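# Three arms load a pivoting covered tray with three balls

## Task

A tray balanced on one pivot sits beneath a transparent cover whose roof has chutes. Get exactly one ball into each of the tray's three seats, for example by dropping them through the chutes. Release each ball only once its bottom is below the chute's rim, because letting go higher can lose credit. Load the tray so it never goes out of balance, since it tips at once and the balls roll away. The arm feet are at arm1 x=+0.37 y=+0.18 z=+0.99 facing -166 deg, arm2 x=-0.80 y=+1.01 z=+1.04 facing -45 deg, and arm3 x=-0.95 y=-0.22 z=+1.02 facing +68 deg (metres; angles counter-clockwise from +x). At the end every gripper must be open and every arm moved away. A ball that only stays put because a robot holds it does not count.

## Robot and tools

Setup: three identical i2rt Big YAM arms, named arm1, arm2 and arm3. Each has six revolute joints, a two-finger gripper and a wrist camera. With joints 1 and 6 at zero and the hand level and forward, the wrist camera rides on top of the hand and looks at the fingertips. The hand reaches about 1.0 m from the joint1 axis. Two room cameras, cam_high and cam_low, are fixed in place. Loose objects may now and then get a brief shove from outside.

Frame: one shared scene frame with its origin on the floor and +z up. The hand point is halfway between the fingertips. The hand's z axis runs along the fingers, and the fingers open and close along its y axis. Foot positions and headings are listed in the task. Camera calibrations (K, distortion, T_world_to_cam, pos_world) use OpenCV conventions and may be off by a few degrees and millimetres. Wrist camera poses come from the reported joint angles, so they carry extra error.

execute_actions(actions, cameras): actions is a list holding at most one action; an empty list only reports state and images. The action is an object keyed by "arm1", "arm2" and/or "arm3". Each key holds a "joints" object naming only the joints you want to change. These are absolute joint targets, not offsets:
- joint1_rad, -2.879 to 2.879: base yaw, positive counter-clockwise seen from above; at 0 the arm extends the way its foot faces.
- joint2_rad, 0 to 3.141: shoulder; at 0 the upper arm lies roughly level pointing back, and larger values raise it and bring it forward.
- joint3_rad, 0 to 3.019: elbow; 0 is fully folded, and larger values open it.
- joint4_rad, -1.692 to 1.57: hand pitch; positive tips the fingers up.
- joint5_rad, -1.57 to 1.57: sideways hand swing; positive goes toward the arm's right.
- joint6_rad, -2.094 to 2.094: hand roll; positive is clockwise viewed from behind the hand.
- gripper_m, 0 to 0.093 metres: fingertip gap. Grip force tops out near 50 to 62 N per pad.
All named motions start together and may finish at different times, and one action runs at most 15 s. The joints move at different speeds, so the hand can sweep a wide arc between postures. A joint or arm you leave out may still be pushing toward an earlier target. An unknown key or an out-of-range number rejects the whole call, and nothing moves. cameras is a list of names from arm1_cam_wrist, arm2_cam_wrist, arm3_cam_wrist, cam_high, cam_low, or ["all"]. Omitting it or passing null gives every camera; [] gives none.

wait(seconds): seconds from 0 to 10. Nothing new is commanded, and you get the same state and images as an empty action.

zoom_image(camera, region): region is [x0, y0, x1, y1] in pixels of that camera's latest full image, measured from the top-left corner, at most 504 by 504.

read_manual(section): returns only the URDF licence text ("licences").

finished_scene(scene): pass the current scene number, 1 or 2. This closes the scene for good and reports whether the goal held. Call it only after the balls are settled, the grippers are open and the arms are clear. A reply with no tool call ends everything.

Reading results: joint_positions gives the current angles, and gripper_m is the sum of the two finger joints. A joint counts as done when it is within its tolerance: ±0.045, 0.14, 0.09, 0.055, 0.03, 0.035 rad for joints 1 to 6, and ±0.003 m for the gripper. joint_status says how each commanded motion ended:
- off_target: the joint stopped short and may keep pushing.
- contact_stop: the joint holds where it stopped.
- time_out: the joint could not finish in time. It may keep pushing toward a target limited to 0.375, 0.375, 0.113, 0.225, 0.075, 0.3 rad from where it is, and it finishes by itself if the way clears.
- not_followed: shown with a "joint command not followed" line and usually a cause. The self/inter-arm clearance check blocked the arm's targets, but the gripper part still runs. The arm may retry those targets on later actions.
on_its_own lists joints you did not command this call. In it, "held at" is the target being held, not the current position. To relieve a pushing joint, send it its reported position. A target very close to the current angle may produce no motion. Joint torques are raw drive outputs with offsets and noise, so treat them as rough hints. If a stop is reported, the rest of that reply's moving calls are skipped.

Hazards:
- Arms do not stop when they touch something; they keep pressing hard. A hard press between two arms fails the run. The clearance check can react too late and ignores fingers, gripper housings and cameras, and no state line reports arm-to-arm contact.
- Sustained load heats the motors, even while you are thinking. A MOTOR HOT line appears from 85 °C. At 100 °C an OVER-TEMPERATURE FAULT drops the whole arm and its gripper until it cools, and unfinished keys read limit_stop_at_motor_heat; resend those targets afterwards.
- The simulation keeps running while you think, and the robot holds your last command meanwhile.
- Don't drop, slam or fling balls, and don't knock anything out of the work area, which fails the task.
- Release each ball low inside its chute. Keep the tray balanced: fill seats so the load stays even, ideally close together in time or symmetrically.

Each tool is called after "Call:" by a JSON object that holds its "method" and its "body", one argument or row to a line.

## Session

Call:
{"method": "execute_actions", "body": {
  "actions": []
}}

Scene clock: 0.00 s.
Joint torques (N m, as the arm reports them, + toward a larger angle): no reading
Motor temperatures (°C, as the motors report them): arm1=[19 21 22 22 19 23] | arm2=[20 21 20 19 23 21] | arm3=[21 21 22 22 20 19]
arm1.joint_positions: joint1_rad=-0.068 joint2_rad=+0.440 joint3_rad=+1.383 joint4_rad=-1.281 joint5_rad=+0.228 joint6_rad=+0.314 gripper_m=+0.094
arm1.joint_status: not commanded
arm1.hand: x=+0.2076 y=+0.1897 z=+1.5728 quat_wxyz=(-0.046, -0.805, +0.119, +0.580) (m; scene frame)
arm2.joint_positions: joint1_rad=-0.466 joint2_rad=+0.236 joint3_rad=+1.422 joint4_rad=-1.607 joint5_rad=-0.070 joint6_rad=+0.008 gripper_m=+0.094
arm2.joint_status: not commanded
arm2.hand: x=-0.7764 y=+0.9690 z=+1.5737 quat_wxyz=(-0.455, -0.484, -0.689, +0.289) (m; scene frame)
arm3.joint_positions: joint1_rad=+0.326 joint2_rad=+0.472 joint3_rad=+1.640 joint4_rad=-1.525 joint5_rad=+0.310 joint6_rad=+0.123 gripper_m=+0.094
arm3.joint_status: not commanded
arm3.hand: x=-0.8837 y=-0.1296 z=+1.6456 quat_wxyz=(-0.472, +0.451, -0.686, -0.321) (m; scene frame)
pictures: arm1_cam_wrist, arm2_cam_wrist, arm3_cam_wrist, cam_high, cam_low
Images, in order (width x height): arm1_cam_wrist 616x616, arm2_cam_wrist 616x616, arm3_cam_wrist 616x616, cam_high 672x504, cam_low 672x504.

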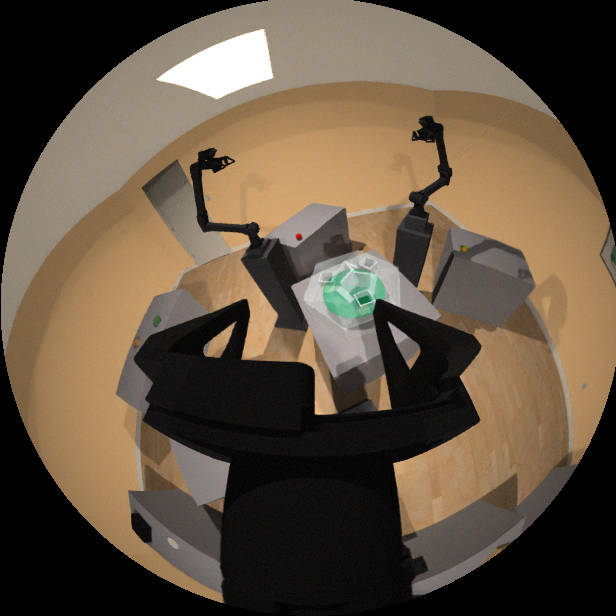

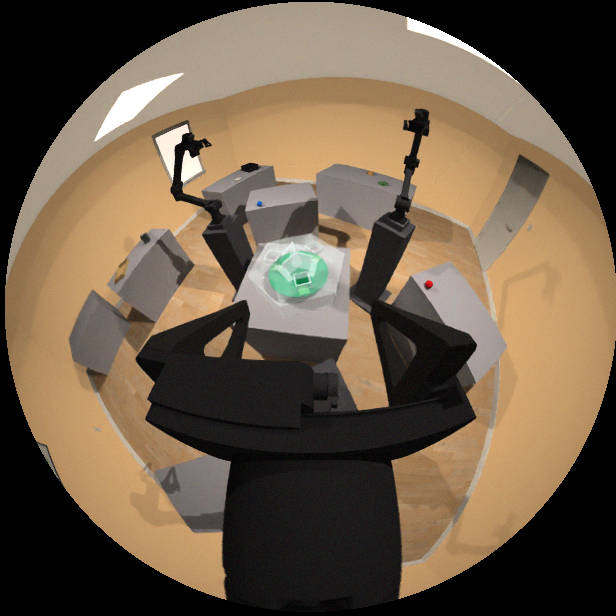

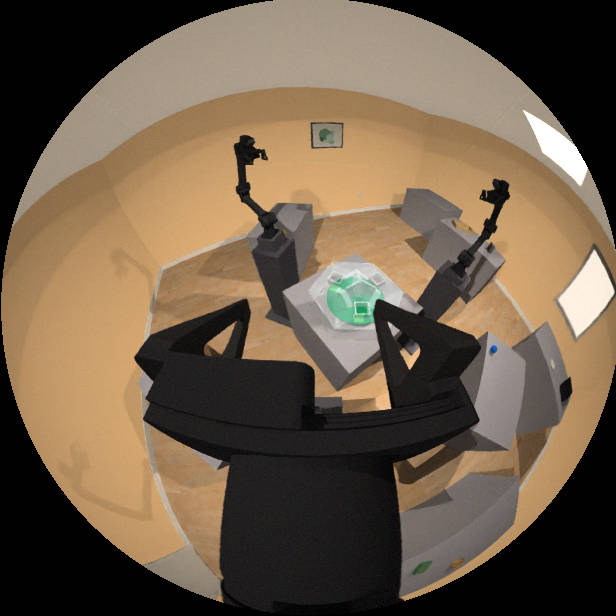

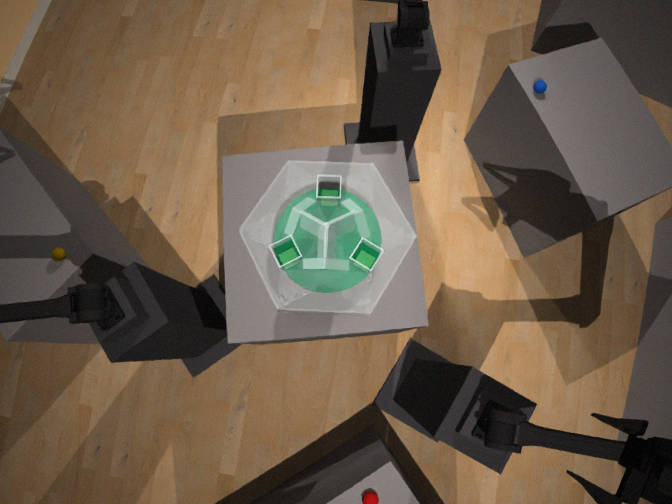

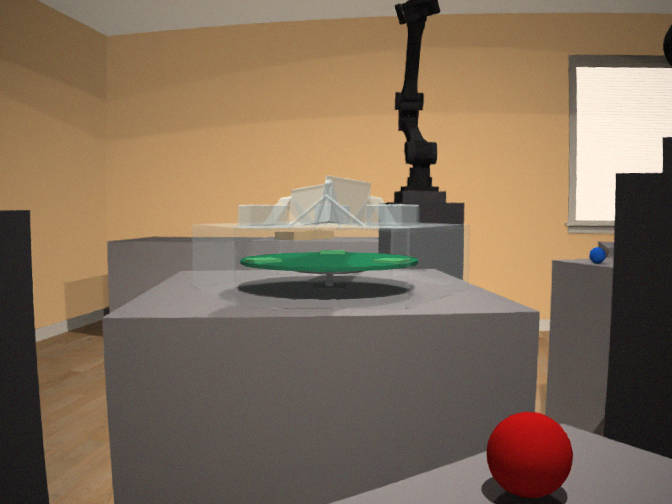

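Call:
{"method": "zoom_image", "body": {
  "camera": "cam_high",
  "region": [220, 140, 440, 340]
}}

Call:
{"method": "zoom_image", "body": {
  "camera": "cam_low",
  "region": [180, 160, 480, 320]
}}

Region (220, 140, 440, 340) of cam_high's 672x504 image, scaled by 2.291, with more detail than that image has; it fills the top 458 rows of this view, and the rest is white.

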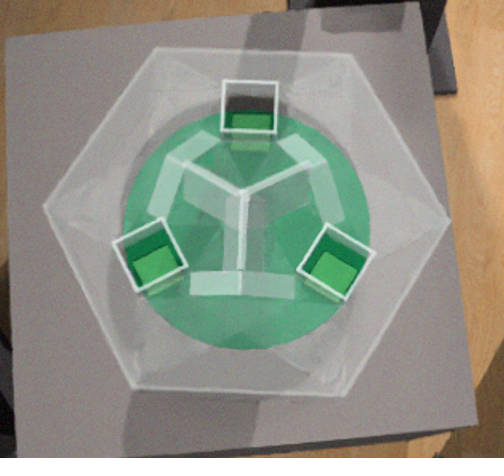

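Region (180, 160, 480, 320) of cam_low's 672x504 image, scaled by 1.680, with more detail than that image has; it fills the top 269 rows of this view, and the rest is white.

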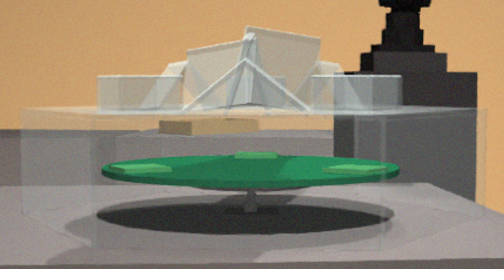

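Call:
{"method": "execute_actions", "body": {
  "actions": [
    {"arm1":{"joints":{"joint1_rad":1.407,"joint2_rad":2.387,"joint3_rad":1.821,"joint4_rad":-1.005,"joint5_rad":0,"joint6_rad":0}},"arm2":{"joints":{"joint1_rad":1.972,"joint2_rad":2.051,"joint3_rad":0.926,"joint4_rad":-0.446,"joint5_rad":0,"joint6_rad":0}},"arm3":{"joints":{"joint1_rad":1.298,"joint2_rad":2.061,"joint3_rad":1.034,"joint4_rad":-0.544,"joint5_rad":0,"joint6_rad":0}}}
  ]
}}

Scene clock: 3.87 s.
Joint torques (N m, as the arm reports them, + toward a larger angle): arm1=[  0.34 -17.75   8.32   0.04  -0.15  -0.25] | arm2=[  1.03 -11.26   3.98   0.71   0.01  -0.04] | arm3=[ -0.49 -16.2    4.89   0.86   0.09  -0.08]
Motor temperatures (°C, as the motors report them): arm1=[19 21 23 22 19 23] | arm2=[20 21 21 19 23 21] | arm3=[21 21 23 22 20 19]
arm1.joint_positions: joint1_rad=+1.404 joint2_rad=+2.387 joint3_rad=+1.798 joint4_rad=-1.004 joint5_rad=-0.001 joint6_rad=+0.011 gripper_m=+0.094
arm1.joint_status: all done
arm1.hand: x=+0.4248 y=-0.4700 z=+0.8684 quat_wxyz=(+0.010, -0.683, -0.730, -0.012) (m; scene frame)
arm2.joint_positions: joint1_rad=+1.974 joint2_rad=+2.038 joint3_rad=+0.930 joint4_rad=-0.456 joint5_rad=+0.001 joint6_rad=+0.008 gripper_m=+0.094
arm2.joint_status: all done
arm2.hand: x=-0.6352 y=+1.4029 z=+0.8914 quat_wxyz=(-0.008, +0.553, -0.833, -0.007) (m; scene frame)
arm3.joint_positions: joint1_rad=+1.306 joint2_rad=+2.071 joint3_rad=+1.028 joint4_rad=-0.554 joint5_rad=+0.000 joint6_rad=+0.009 gripper_m=+0.094
arm3.joint_status: all done
arm3.hand: x=-1.3066 y=+0.0500 z=+0.8706 quat_wxyz=(+0.012, +0.945, -0.326, +0.009) (m; scene frame)
pictures: arm1_cam_wrist, arm2_cam_wrist, arm3_cam_wrist, cam_high, cam_low
camera_calibration (this result's frames):
arm1_cam_wrist: T_world_to_cam=[[-0.997923, -0.0634401, -0.01121, 0.403084], [-0.0571856, 0.792171, 0.607614, -0.125236], [-0.0296669, 0.606993, -0.794153, 1.11023], [0, 0, 0, 1]] pos_world=[0.428022, -0.549121, 0.962304]
arm2_cam_wrist: T_world_to_cam=[[0.924629, -0.380651, 0.0128967, 1.11039], [-0.318587, -0.754428, 0.573882, 0.346471], [-0.208719, -0.534736, -0.818837, 1.47375], [0, 0, 0, 1]] pos_world=[-0.608715, 1.47212, 0.993603]
arm3_cam_wrist: T_world_to_cam=[[0.622104, 0.782891, -0.00830538, 0.776507], [0.62347, -0.488952, 0.610092, 0.311432], [0.473574, -0.384719, -0.792287, 1.45167], [0, 0, 0, 1]] pos_world=[-1.36471, 0.102839, 0.966586]
Images, in order (width x height): arm1_cam_wrist 616x616, arm2_cam_wrist 616x616, arm3_cam_wrist 616x616, cam_high 672x504, cam_low 672x504.

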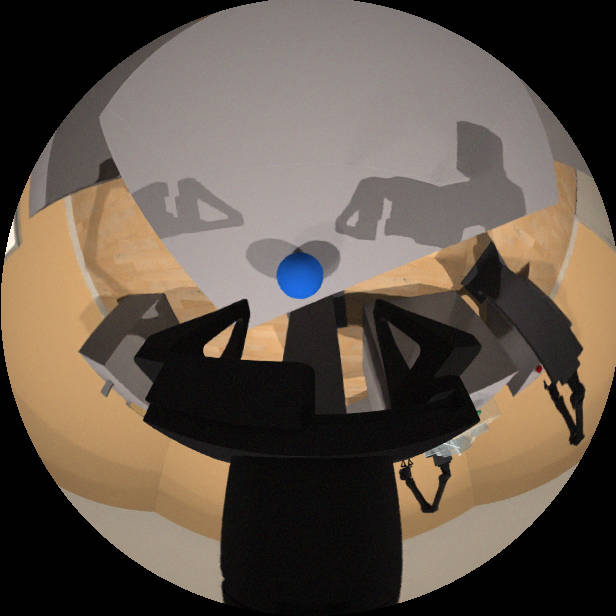

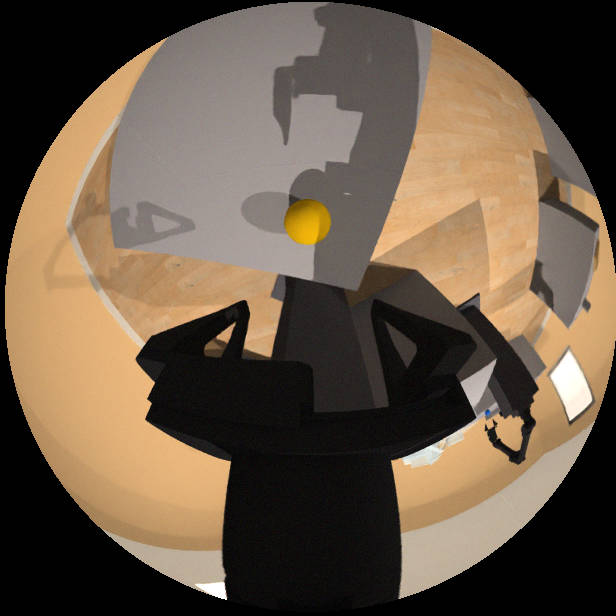

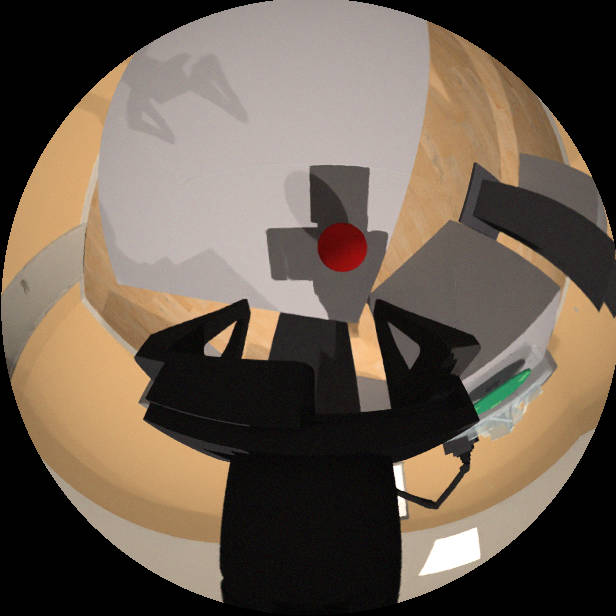

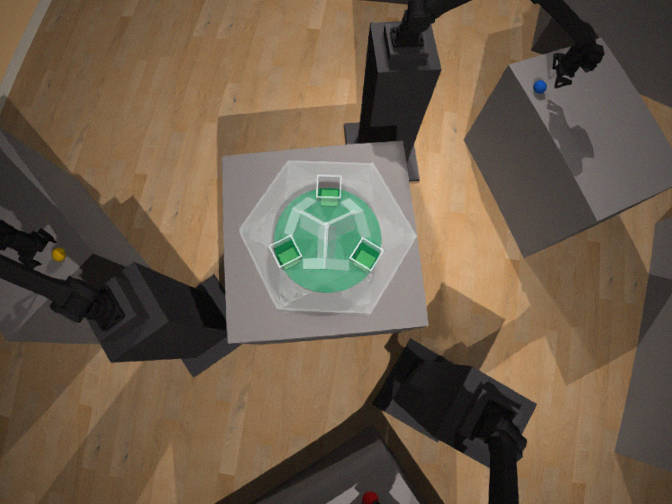

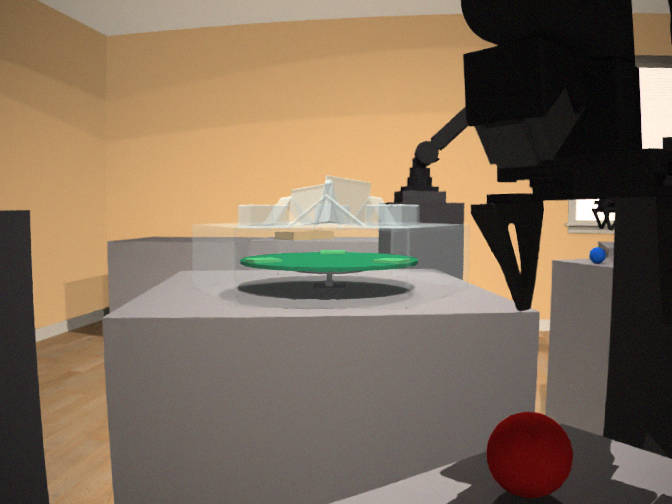

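Call:
{"method": "execute_actions", "body": {
  "actions": [
    {"arm1":{"joints":{"joint1_rad":1.427,"joint2_rad":2.399,"joint3_rad":1.68,"joint4_rad":-0.834}},"arm2":{"joints":{"joint2_rad":2.27,"joint3_rad":1.101,"joint4_rad":-0.395}},"arm3":{"joints":{"joint1_rad":1.212,"joint2_rad":2.19,"joint3_rad":1.066,"joint4_rad":-0.425}}}
  ],
  "cameras": ["arm1_cam_wrist","arm2_cam_wrist","arm3_cam_wrist"]
}}

Scene clock: 5.77 s.
Joint torques (N m, as the arm reports them, + toward a larger angle): arm1=[ -0.01 -17.28   6.63   0.8   -0.16  -0.24] | arm2=[  0.9  -13.     4.87   0.61   0.    -0.04] | arm3=[  0.55 -16.96   4.86   0.93   0.09  -0.08]
Motor temperatures (°C, as the motors report them): arm1=[19 22 23 22 19 23] | arm2=[20 21 21 19 23 21] | arm3=[21 21 23 22 20 19]
arm1.joint_positions: joint1_rad=+1.425 joint2_rad=+2.397 joint3_rad=+1.674 joint4_rad=-0.853 joint5_rad=-0.001 joint6_rad=+0.011 gripper_m=+0.094
arm1.joint_status: all done
arm1.hand: x=+0.4364 y=-0.4435 z=+0.8249 quat_wxyz=(+0.003, -0.675, -0.738, -0.006) (m; scene frame)
arm2.joint_positions: joint1_rad=+1.974 joint2_rad=+2.258 joint3_rad=+1.087 joint4_rad=-0.404 joint5_rad=+0.001 joint6_rad=+0.008 gripper_m=+0.094
arm2.joint_status: all done
arm2.hand: x=-0.6211 y=+1.4378 z=+0.8237 quat_wxyz=(-0.003, +0.553, -0.833, -0.004) (m; scene frame)
arm3.joint_positions: joint1_rad=+1.203 joint2_rad=+2.200 joint3_rad=+1.052 joint4_rad=-0.435 joint5_rad=+0.000 joint6_rad=+0.009 gripper_m=+0.094
arm3.joint_status: all done
arm3.hand: x=-1.2801 y=+0.0875 z=+0.8178 quat_wxyz=(+0.010, +0.927, -0.374, +0.003) (m; scene frame)
pictures: arm1_cam_wrist, arm2_cam_wrist, arm3_cam_wrist
camera_calibration (this result's frames):
arm1_cam_wrist: T_world_to_cam=[[-0.996323, -0.0848904, -0.0116232, 0.405962], [-0.0751969, 0.801287, 0.593535, -0.0955174], [-0.041072, 0.592227, -0.804724, 1.06711], [0, 0, 0, 1]] pos_world=[0.441115, -0.520973, 0.920143]
arm2_cam_wrist: T_world_to_cam=[[0.924696, -0.380487, 0.0129085, 1.11131], [-0.316132, -0.748519, 0.582906, 0.40182], [-0.212126, -0.543092, -0.812437, 1.4446], [0, 0, 0, 1]] pos_world=[-0.594164, 1.50816, 0.925075]
arm3_cam_wrist: T_world_to_cam=[[0.699656, 0.714429, -0.0085077, 0.835664], [0.574826, -0.555789, 0.600561, 0.296908], [0.42433, -0.425077, -0.799533, 1.3581], [0, 0, 0, 1]] pos_world=[-1.33163, 0.145294, 0.914648]
Images, in order (width x height): arm1_cam_wrist 616x616, arm2_cam_wrist 616x616, arm3_cam_wrist 616x616.

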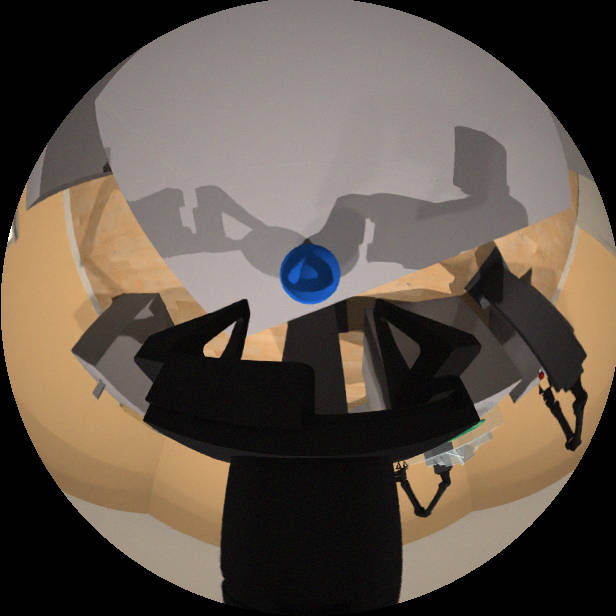

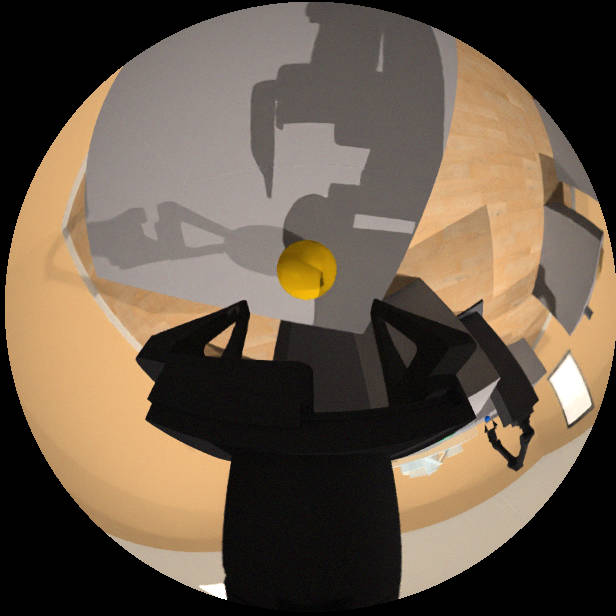

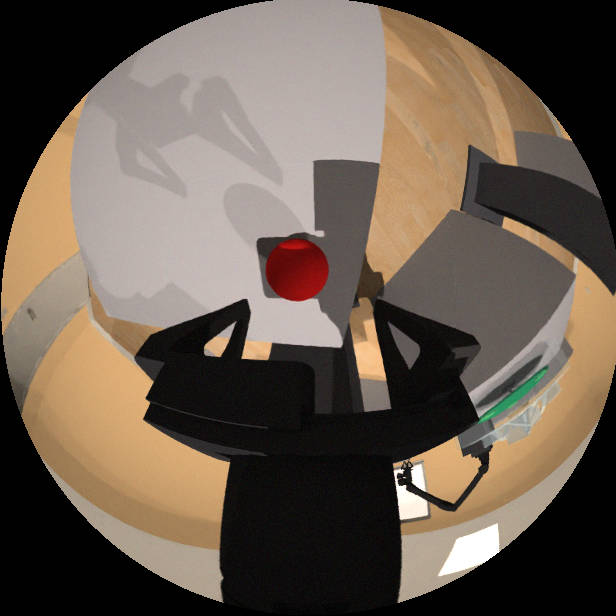

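Call:
{"method": "execute_actions", "body": {
  "actions": [
    {"arm1":{"joints":{"joint2_rad":2.51,"joint3_rad":1.714,"joint4_rad":-0.74}},"arm2":{"joints":{"joint2_rad":2.429,"joint3_rad":1.17,"joint4_rad":-0.301}},"arm3":{"joints":{"joint1_rad":1.227,"joint2_rad":2.337,"joint3_rad":1.121,"joint4_rad":-0.321}}}
  ],
  "cameras": ["arm1_cam_wrist","arm2_cam_wrist","arm3_cam_wrist","cam_low"]
}}

Scene clock: 7.17 s.
Joint torques (N m, as the arm reports them, + toward a larger angle): arm1=[  0.27 -17.5    7.42   0.81  -0.16  -0.24] | arm2=[  0.81 -13.93   3.38   0.58   0.01  -0.04] | arm3=[  0.43 -17.58   3.4    0.84   0.09  -0.07]
Motor temperatures (°C, as the motors report them): arm1=[19 22 24 22 19 23] | arm2=[20 22 21 19 23 21] | arm3=[21 22 23 22 20 19]
arm1.joint_positions: joint1_rad=+1.425 joint2_rad=+2.519 joint3_rad=+1.688 joint4_rad=-0.757 joint5_rad=-0.001 joint6_rad=+0.011 gripper_m=+0.094
arm1.joint_status: all done
arm1.hand: x=+0.4356 y=-0.4340 z=+0.7544 quat_wxyz=(+0.008, -0.675, -0.738, -0.010) (m; scene frame)
arm2.joint_positions: joint1_rad=+1.974 joint2_rad=+2.422 joint3_rad=+1.168 joint4_rad=-0.310 joint5_rad=+0.001 joint6_rad=+0.008 gripper_m=+0.094
arm2.joint_status: all done
arm2.hand: x=-0.6173 y=+1.4478 z=+0.7619 quat_wxyz=(-0.008, +0.553, -0.833, -0.007) (m; scene frame)
arm3.joint_positions: joint1_rad=+1.221 joint2_rad=+2.347 joint3_rad=+1.116 joint4_rad=-0.329 joint5_rad=+0.000 joint6_rad=+0.009 gripper_m=+0.094
arm3.joint_status: all done
arm3.hand: x=-1.2950 y=+0.0890 z=+0.7624 quat_wxyz=(+0.006, +0.931, -0.366, -0.007) (m; scene frame)
pictures: arm1_cam_wrist, arm2_cam_wrist, arm3_cam_wrist, cam_low
camera_calibration (this result's frames):
arm1_cam_wrist: T_world_to_cam=[[-0.996333, -0.0847868, -0.0114465, 0.405133], [-0.074501, 0.794015, 0.603315, -0.0722513], [-0.0420645, 0.601956, -0.797421, 1.00386], [0, 0, 0, 1]] pos_world=[0.440491, -0.512559, 0.848723]
arm2_cam_wrist: T_world_to_cam=[[0.924631, -0.380646, 0.0128971, 1.11252], [-0.318503, -0.754226, 0.574194, 0.459935], [-0.208837, -0.535026, -0.818618, 1.39563], [0, 0, 0, 1]] pos_world=[-0.590718, 1.51707, 0.864046]
arm3_cam_wrist: T_world_to_cam=[[0.687146, 0.726465, -0.0089097, 0.82753], [0.594238, -0.554935, 0.582176, 0.378642], [0.417986, -0.405334, -0.813014, 1.32108], [0, 0, 0, 1]] pos_world=[-1.34583, 0.144428, 0.860991]
Images, in order (width x height): arm1_cam_wrist 616x616, arm2_cam_wrist 616x616, arm3_cam_wrist 616x616, cam_low 672x504.

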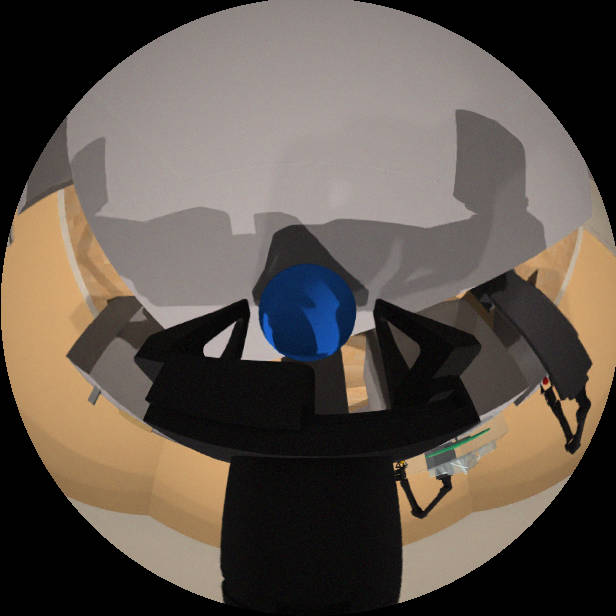

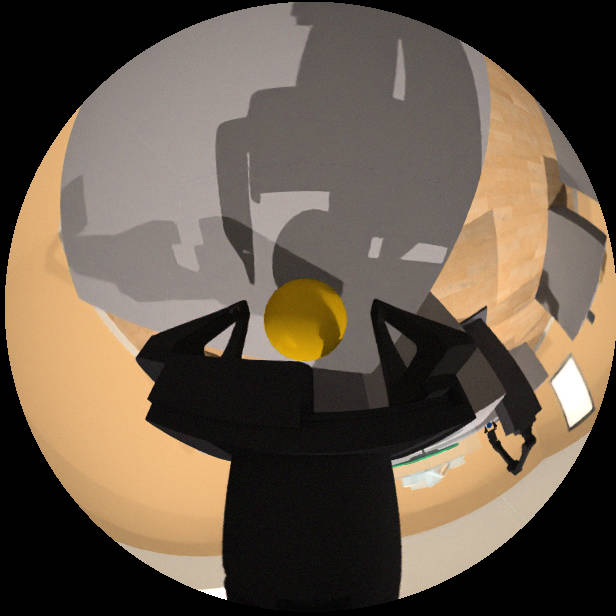

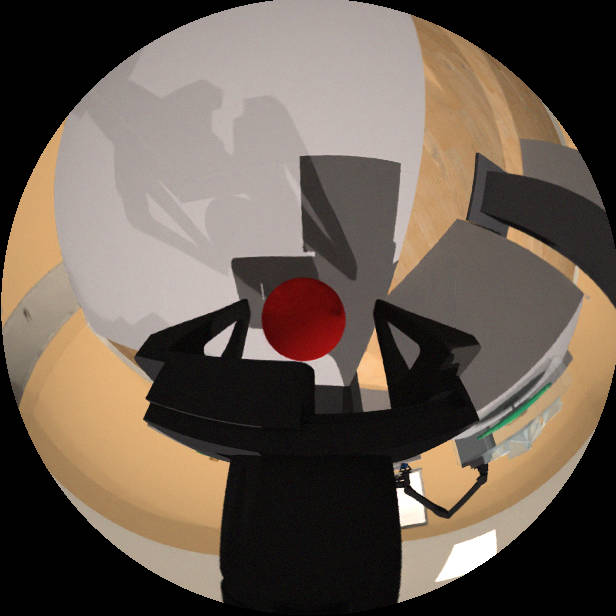

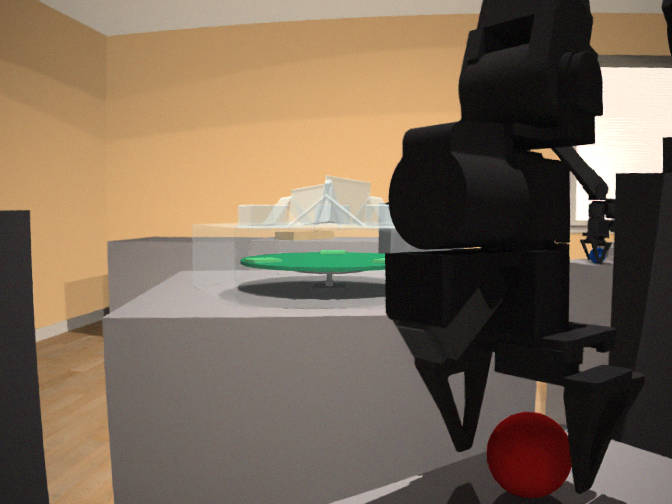

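Call:
{"method": "execute_actions", "body": {
  "actions": [
    {"arm1":{"joints":{"joint3_rad":1.733,"gripper_m":0.075}},"arm2":{"joints":{"joint4_rad":-0.347,"gripper_m":0.075}},"arm3":{"joints":{"joint4_rad":-0.365,"gripper_m":0.075}}}
  ],
  "cameras": ["arm1_cam_wrist","arm2_cam_wrist","arm3_cam_wrist"]
}}

Scene clock: 7.87 s.
Joint torques (N m, as the arm reports them, + toward a larger angle): arm1=[  0.37 -18.64   8.49   0.75  -0.16  -0.24] | arm2=[  0.84 -14.55   3.19  -0.19   0.01  -0.04] | arm3=[  0.45 -17.75   3.34   0.16   0.09  -0.06]
Motor temperatures (°C, as the motors report them): arm1=[19 23 24 22 19 23] | arm2=[20 22 21 19 23 21] | arm3=[21 22 23 22 20 19]
arm1.joint_positions: joint1_rad=+1.425 joint2_rad=+2.519 joint3_rad=+1.693 joint4_rad=-0.757 joint5_rad=-0.001 joint6_rad=+0.011 gripper_m=+0.075
arm1.joint_status: all done
arm1.hand: x=+0.4358 y=-0.4364 z=+0.7555 quat_wxyz=(+0.006, -0.675, -0.738, -0.008) (m; scene frame)
arm2.joint_positions: joint1_rad=+1.974 joint2_rad=+2.422 joint3_rad=+1.168 joint4_rad=-0.334 joint5_rad=+0.001 joint6_rad=+0.008 gripper_m=+0.075
arm2.joint_status: all done
arm2.hand: x=-0.6195 y=+1.4424 z=+0.7618 quat_wxyz=(+0.002, +0.554, -0.833, +0.000) (m; scene frame)
arm3.joint_positions: joint1_rad=+1.221 joint2_rad=+2.347 joint3_rad=+1.116 joint4_rad=-0.356 joint5_rad=+0.000 joint6_rad=+0.009 gripper_m=+0.075
arm3.joint_status: all done
arm3.hand: x=-1.2902 y=+0.0847 z=+0.7624 quat_wxyz=(+0.011, +0.931, -0.366, +0.005) (m; scene frame)
pictures: arm1_cam_wrist, arm2_cam_wrist, arm3_cam_wrist
camera_calibration (this result's frames):
arm1_cam_wrist: T_world_to_cam=[[-0.996329, -0.0848254, -0.0115129, 0.405209], [-0.0747634, 0.796756, 0.599658, -0.0669374], [-0.0416933, 0.598318, -0.800173, 1.00656], [0, 0, 0, 1]] pos_world=[0.440684, -0.514539, 0.850229]
arm2_cam_wrist: T_world_to_cam=[[0.924776, -0.380294, 0.0129198, 1.11208], [-0.313205, -0.741475, 0.593395, 0.425462], [-0.216085, -0.552803, -0.804808, 1.40289], [0, 0, 0, 1]] pos_world=[-0.592022, 1.51391, 0.862221]
arm3_cam_wrist: T_world_to_cam=[[0.686989, 0.726618, -0.00846093, 0.826862], [0.582967, -0.544147, 0.603369, 0.34175], [0.433815, -0.41944, -0.797417, 1.32706], [0, 0, 0, 1]] pos_world=[-1.34297, 0.141772, 0.859016]
Images, in order (width x height): arm1_cam_wrist 616x616, arm2_cam_wrist 616x616, arm3_cam_wrist 616x616.

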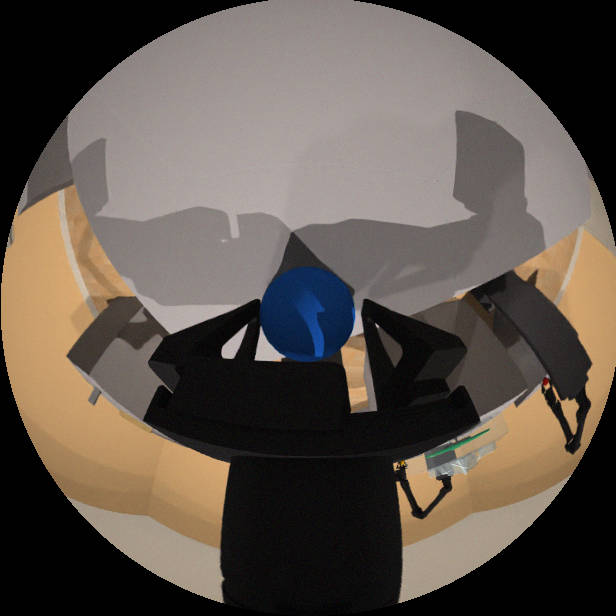

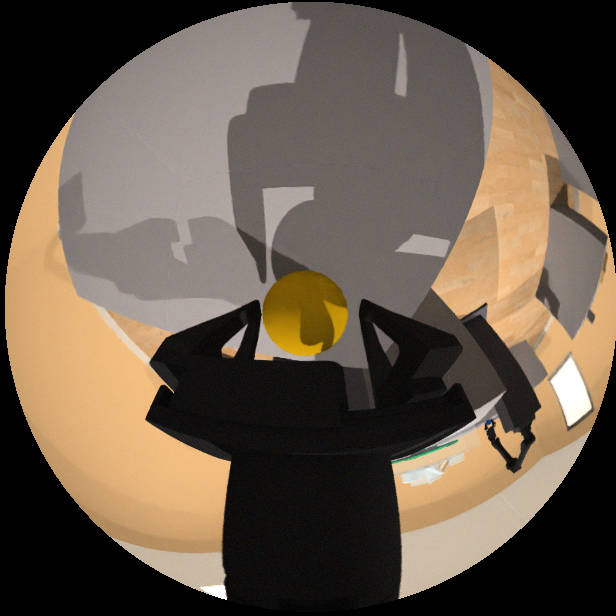

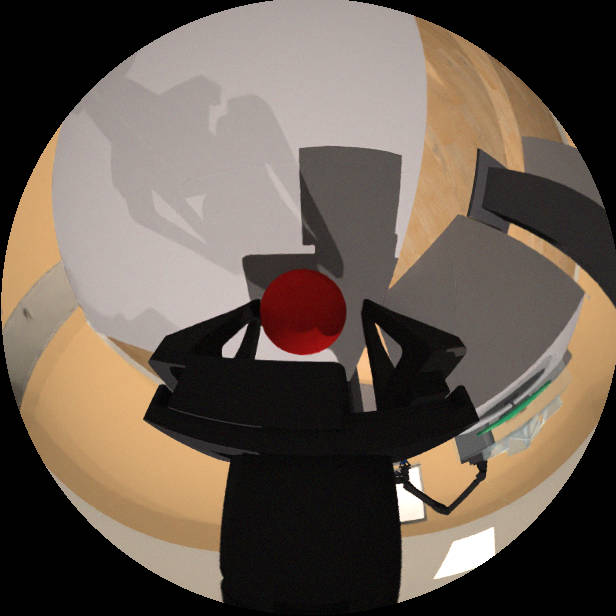

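Call:
{"method": "execute_actions", "body": {
  "actions": [
    {"arm1":{"joints":{"joint2_rad":2.485}},"arm2":{"joints":{"gripper_m":0.05}},"arm3":{"joints":{"gripper_m":0.05}}}
  ],
  "cameras": ["arm1_cam_wrist"]
}}

Scene clock: 8.70 s.
Joint torques (N m, as the arm reports them, + toward a larger angle): arm1=[  0.39 -19.26   8.55   0.84  -0.16  -0.24] | arm2=[  0.84 -14.15   3.21  -0.17   0.03  -0.04] | arm3=[  0.33 -17.54   3.35   0.15   0.09  -0.06]
Motor temperatures (°C, as the motors report them): arm1=[19 23 24 22 19 23] | arm2=[20 22 21 19 23 21] | arm3=[21 22 23 22 20 19]
arm1.joint_positions: joint1_rad=+1.425 joint2_rad=+2.502 joint3_rad=+1.693 joint4_rad=-0.757 joint5_rad=-0.001 joint6_rad=+0.011 gripper_m=+0.075
arm1.joint_status: all done
arm1.hand: x=+0.4364 y=-0.4426 z=+0.7659 quat_wxyz=(+0.000, -0.675, -0.738, -0.002) (m; scene frame)
arm2.joint_positions: joint1_rad=+1.974 joint2_rad=+2.422 joint3_rad=+1.168 joint4_rad=-0.334 joint5_rad=+0.001 joint6_rad=+0.008 gripper_m=+0.055
arm2.joint_status: gripper_m off_target (ended at +0.055, target +0.050)
arm2.hand: x=-0.6196 y=+1.4423 z=+0.7618 quat_wxyz=(+0.002, +0.554, -0.833, +0.000) (m; scene frame)
arm3.joint_positions: joint1_rad=+1.221 joint2_rad=+2.347 joint3_rad=+1.116 joint4_rad=-0.356 joint5_rad=-0.001 joint6_rad=+0.009 gripper_m=+0.055
arm3.joint_status: gripper_m off_target (ended at +0.055, target +0.050)
arm3.hand: x=-1.2903 y=+0.0844 z=+0.7624 quat_wxyz=(+0.011, +0.931, -0.366, +0.005) (m; scene frame)
pictures: arm1_cam_wrist
camera_calibration (this result's frames):
arm1_cam_wrist: T_world_to_cam=[[-0.996314, -0.0849728, -0.0117603, 0.405505], [-0.075732, 0.806885, 0.585833, -0.0527012], [-0.0402907, 0.584564, -0.810346, 1.01965], [0, 0, 0, 1]] pos_world=[0.441101, -0.519071, 0.861914]
Images, in order (width x height): arm1_cam_wrist 616x616.

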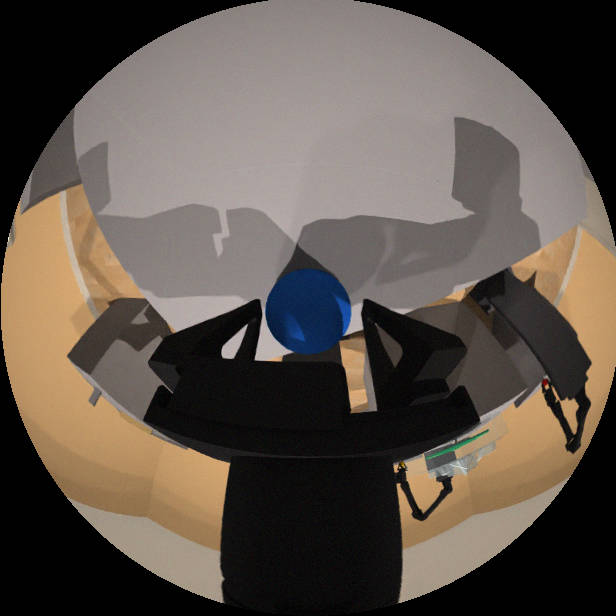

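Call:
{"method": "execute_actions", "body": {
  "actions": [
    {"arm1":{"joints":{"gripper_m":0.045}},"arm2":{"joints":{"gripper_m":0.045}},"arm3":{"joints":{"gripper_m":0.045}}}
  ],
  "cameras": []
}}

Call:
{"method": "execute_actions", "body": {
  "actions": [
    {"arm1":{"joints":{"joint1_rad":-0.574,"joint2_rad":1.9,"joint3_rad":1.505,"joint4_rad":-1.153,"joint6_rad":1.136}},"arm2":{"joints":{"joint1_rad":-0.243,"joint2_rad":1.843,"joint3_rad":1.24,"joint4_rad":-0.965,"joint6_rad":1.46}},"arm3":{"joints":{"joint1_rad":-0.432,"joint2_rad":1.94,"joint3_rad":1.47,"joint4_rad":-1.09,"joint6_rad":1.16}}}
  ]
}}

Scene clock: 9.77 s.
Joint torques (N m, as the arm reports them, + toward a larger angle): arm1=[  0.25 -18.85   8.36   0.78  -0.16  -0.24] | arm2=[  0.82 -14.12   3.2   -0.16   0.03  -0.04] | arm3=[  0.43 -17.72   3.34   0.18   0.1   -0.06]
Motor temperatures (°C, as the motors report them): arm1=[19 23 24 22 19 23] | arm2=[20 22 21 19 23 21] | arm3=[21 22 23 22 20 19]
arm1.joint_positions: joint1_rad=+1.425 joint2_rad=+2.502 joint3_rad=+1.693 joint4_rad=-0.757 joint5_rad=-0.001 joint6_rad=+0.011 gripper_m=+0.055
arm1.joint_status: gripper_m off_target (ended at +0.055, target +0.045)
arm1.hand: x=+0.4364 y=-0.4426 z=+0.7659 quat_wxyz=(-0.001, -0.675, -0.738, -0.002) (m; scene frame)
arm2.joint_positions: joint1_rad=+1.974 joint2_rad=+2.422 joint3_rad=+1.168 joint4_rad=-0.334 joint5_rad=+0.001 joint6_rad=+0.008 gripper_m=+0.055
arm2.joint_status: gripper_m off_target (ended at +0.055, target +0.045)
arm2.hand: x=-0.6196 y=+1.4423 z=+0.7618 quat_wxyz=(+0.002, +0.554, -0.833, +0.000) (m; scene frame)
arm3.joint_positions: joint1_rad=+1.221 joint2_rad=+2.347 joint3_rad=+1.116 joint4_rad=-0.356 joint5_rad=-0.001 joint6_rad=+0.009 gripper_m=+0.055
arm3.joint_status: gripper_m off_target (ended at +0.055, target +0.045)
arm3.hand: x=-1.2903 y=+0.0844 z=+0.7624 quat_wxyz=(+0.011, +0.931, -0.366, +0.005) (m; scene frame)
pictures: none
No camera images: the call's "cameras" was empty. Leave "cameras" out to get every camera's image.

Scene clock: 12.10 s.
Joint torques (N m, as the arm reports them, + toward a larger angle): arm1=[ -0.05 -14.94   7.63  -0.5   -0.17   0.04] | arm2=[  1.62 -12.51   7.36  -0.21   0.09   0.2 ] | arm3=[  0.46 -20.88   8.44   0.08   0.09   0.14]
Motor temperatures (°C, as the motors report them): arm1=[19 23 24 22 19 23] | arm2=[20 22 21 19 23 21] | arm3=[21 23 23 22 20 19]
arm1.joint_positions: joint1_rad=-0.575 joint2_rad=+1.915 joint3_rad=+1.504 joint4_rad=-1.136 joint5_rad=+0.002 joint6_rad=+1.123 gripper_m=+0.055
arm1.joint_status: all done
arm1.hand: x=-0.1650 y=+0.3681 z=+1.0567 quat_wxyz=(+0.000, -0.748, +0.664, +0.013) (m; scene frame)
arm2.joint_positions: joint1_rad=-0.252 joint2_rad=+1.833 joint3_rad=+1.242 joint4_rad=-0.952 joint5_rad=+0.001 joint6_rad=+1.445 gripper_m=+0.055
arm2.joint_status: all done
arm2.hand: x=-0.5421 y=+0.5667 z=+1.0500 quat_wxyz=(-0.007, -0.947, -0.320, -0.006) (m; scene frame)
arm3.joint_positions: joint1_rad=-0.440 joint2_rad=+1.969 joint3_rad=+1.458 joint4_rad=-1.080 joint5_rad=+0.002 joint6_rad=+1.149 gripper_m=+0.055
arm3.joint_status: all done
arm3.hand: x=-0.5353 y=+0.1551 z=+1.0268 quat_wxyz=(+0.009, -0.203, -0.979, +0.016) (m; scene frame)
pictures: arm1_cam_wrist, arm2_cam_wrist, arm3_cam_wrist, cam_high, cam_low
camera_calibration (this result's frames):
arm1_cam_wrist: T_world_to_cam=[[0.993045, 0.115101, -0.0247532, 0.146905], [0.108723, -0.815891, 0.567892, -0.275944], [0.0451689, -0.566634, -0.822731, 1.20816], [0, 0, 0, 1]] pos_world=[-0.170453, 0.442539, 1.15434]
arm2_cam_wrist: T_world_to_cam=[[-0.613044, 0.790045, -0.00258721, -0.776821], [0.634014, 0.493918, 0.595039, -0.558985], [0.471385, 0.363144, -0.803693, 1.01991], [0, 0, 0, 1]] pos_world=[-0.602593, 0.51944, 1.15031]
arm3_cam_wrist: T_world_to_cam=[[-0.404416, -0.913495, 0.0444305, -0.124835], [-0.721769, 0.348619, 0.597925, -1.05086], [-0.561691, 0.209742, -0.80032, 0.612438], [0, 0, 0, 1]] pos_world=[-0.464965, 0.123861, 1.12403]
Images, in order (width x height): arm1_cam_wrist 616x616, arm2_cam_wrist 616x616, arm3_cam_wrist 616x616, cam_high 672x504, cam_low 672x504.

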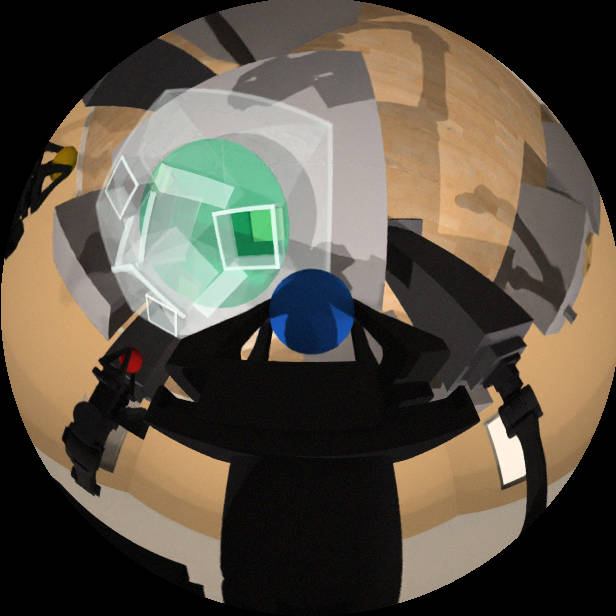

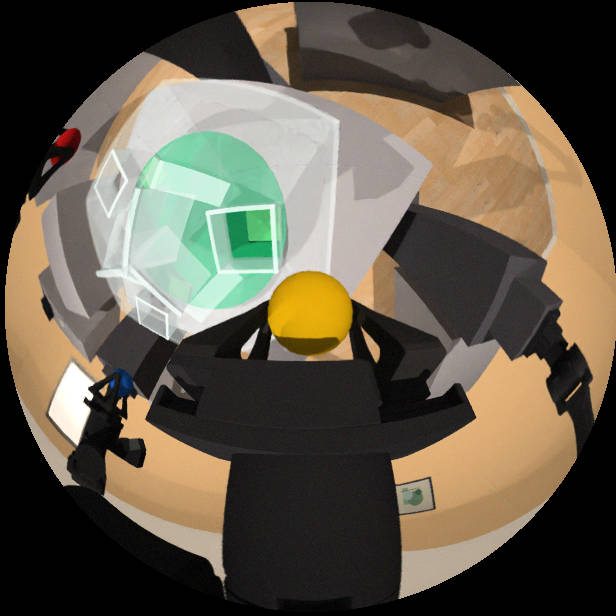

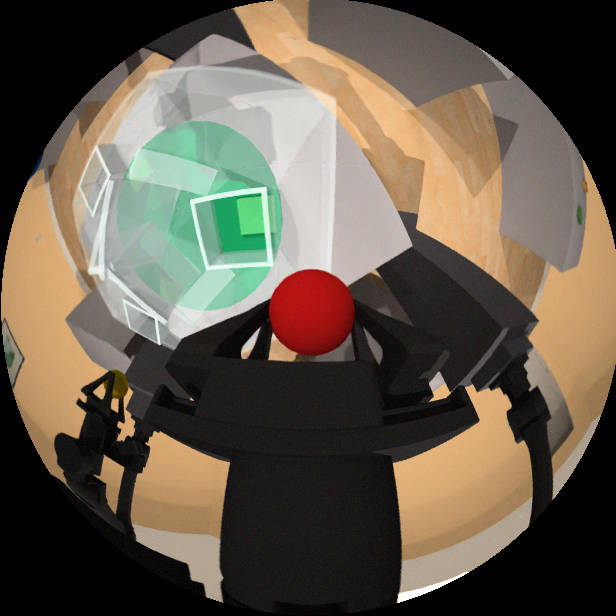

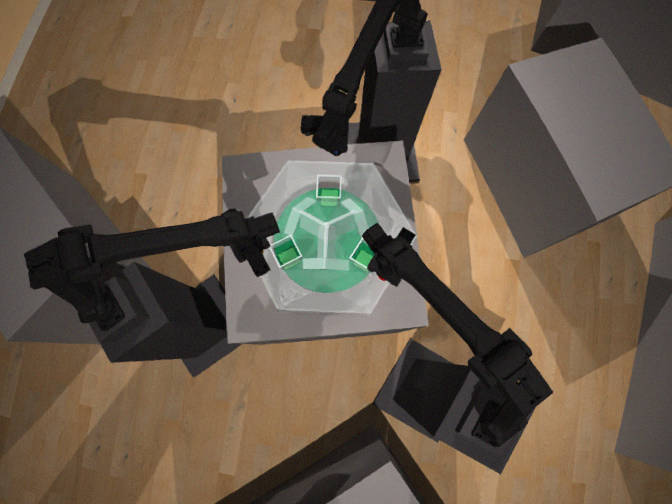

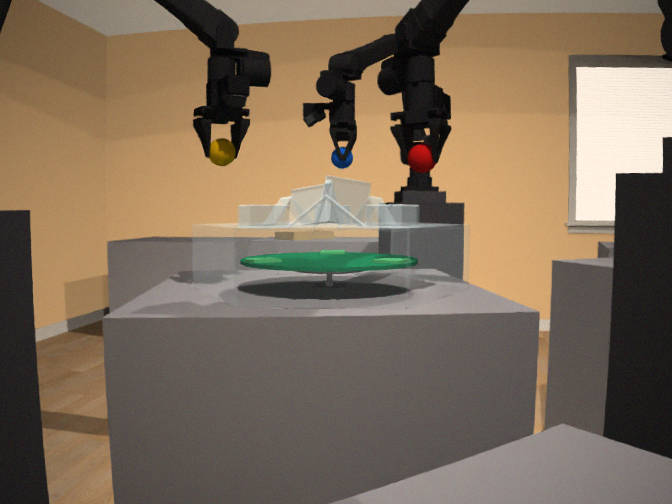

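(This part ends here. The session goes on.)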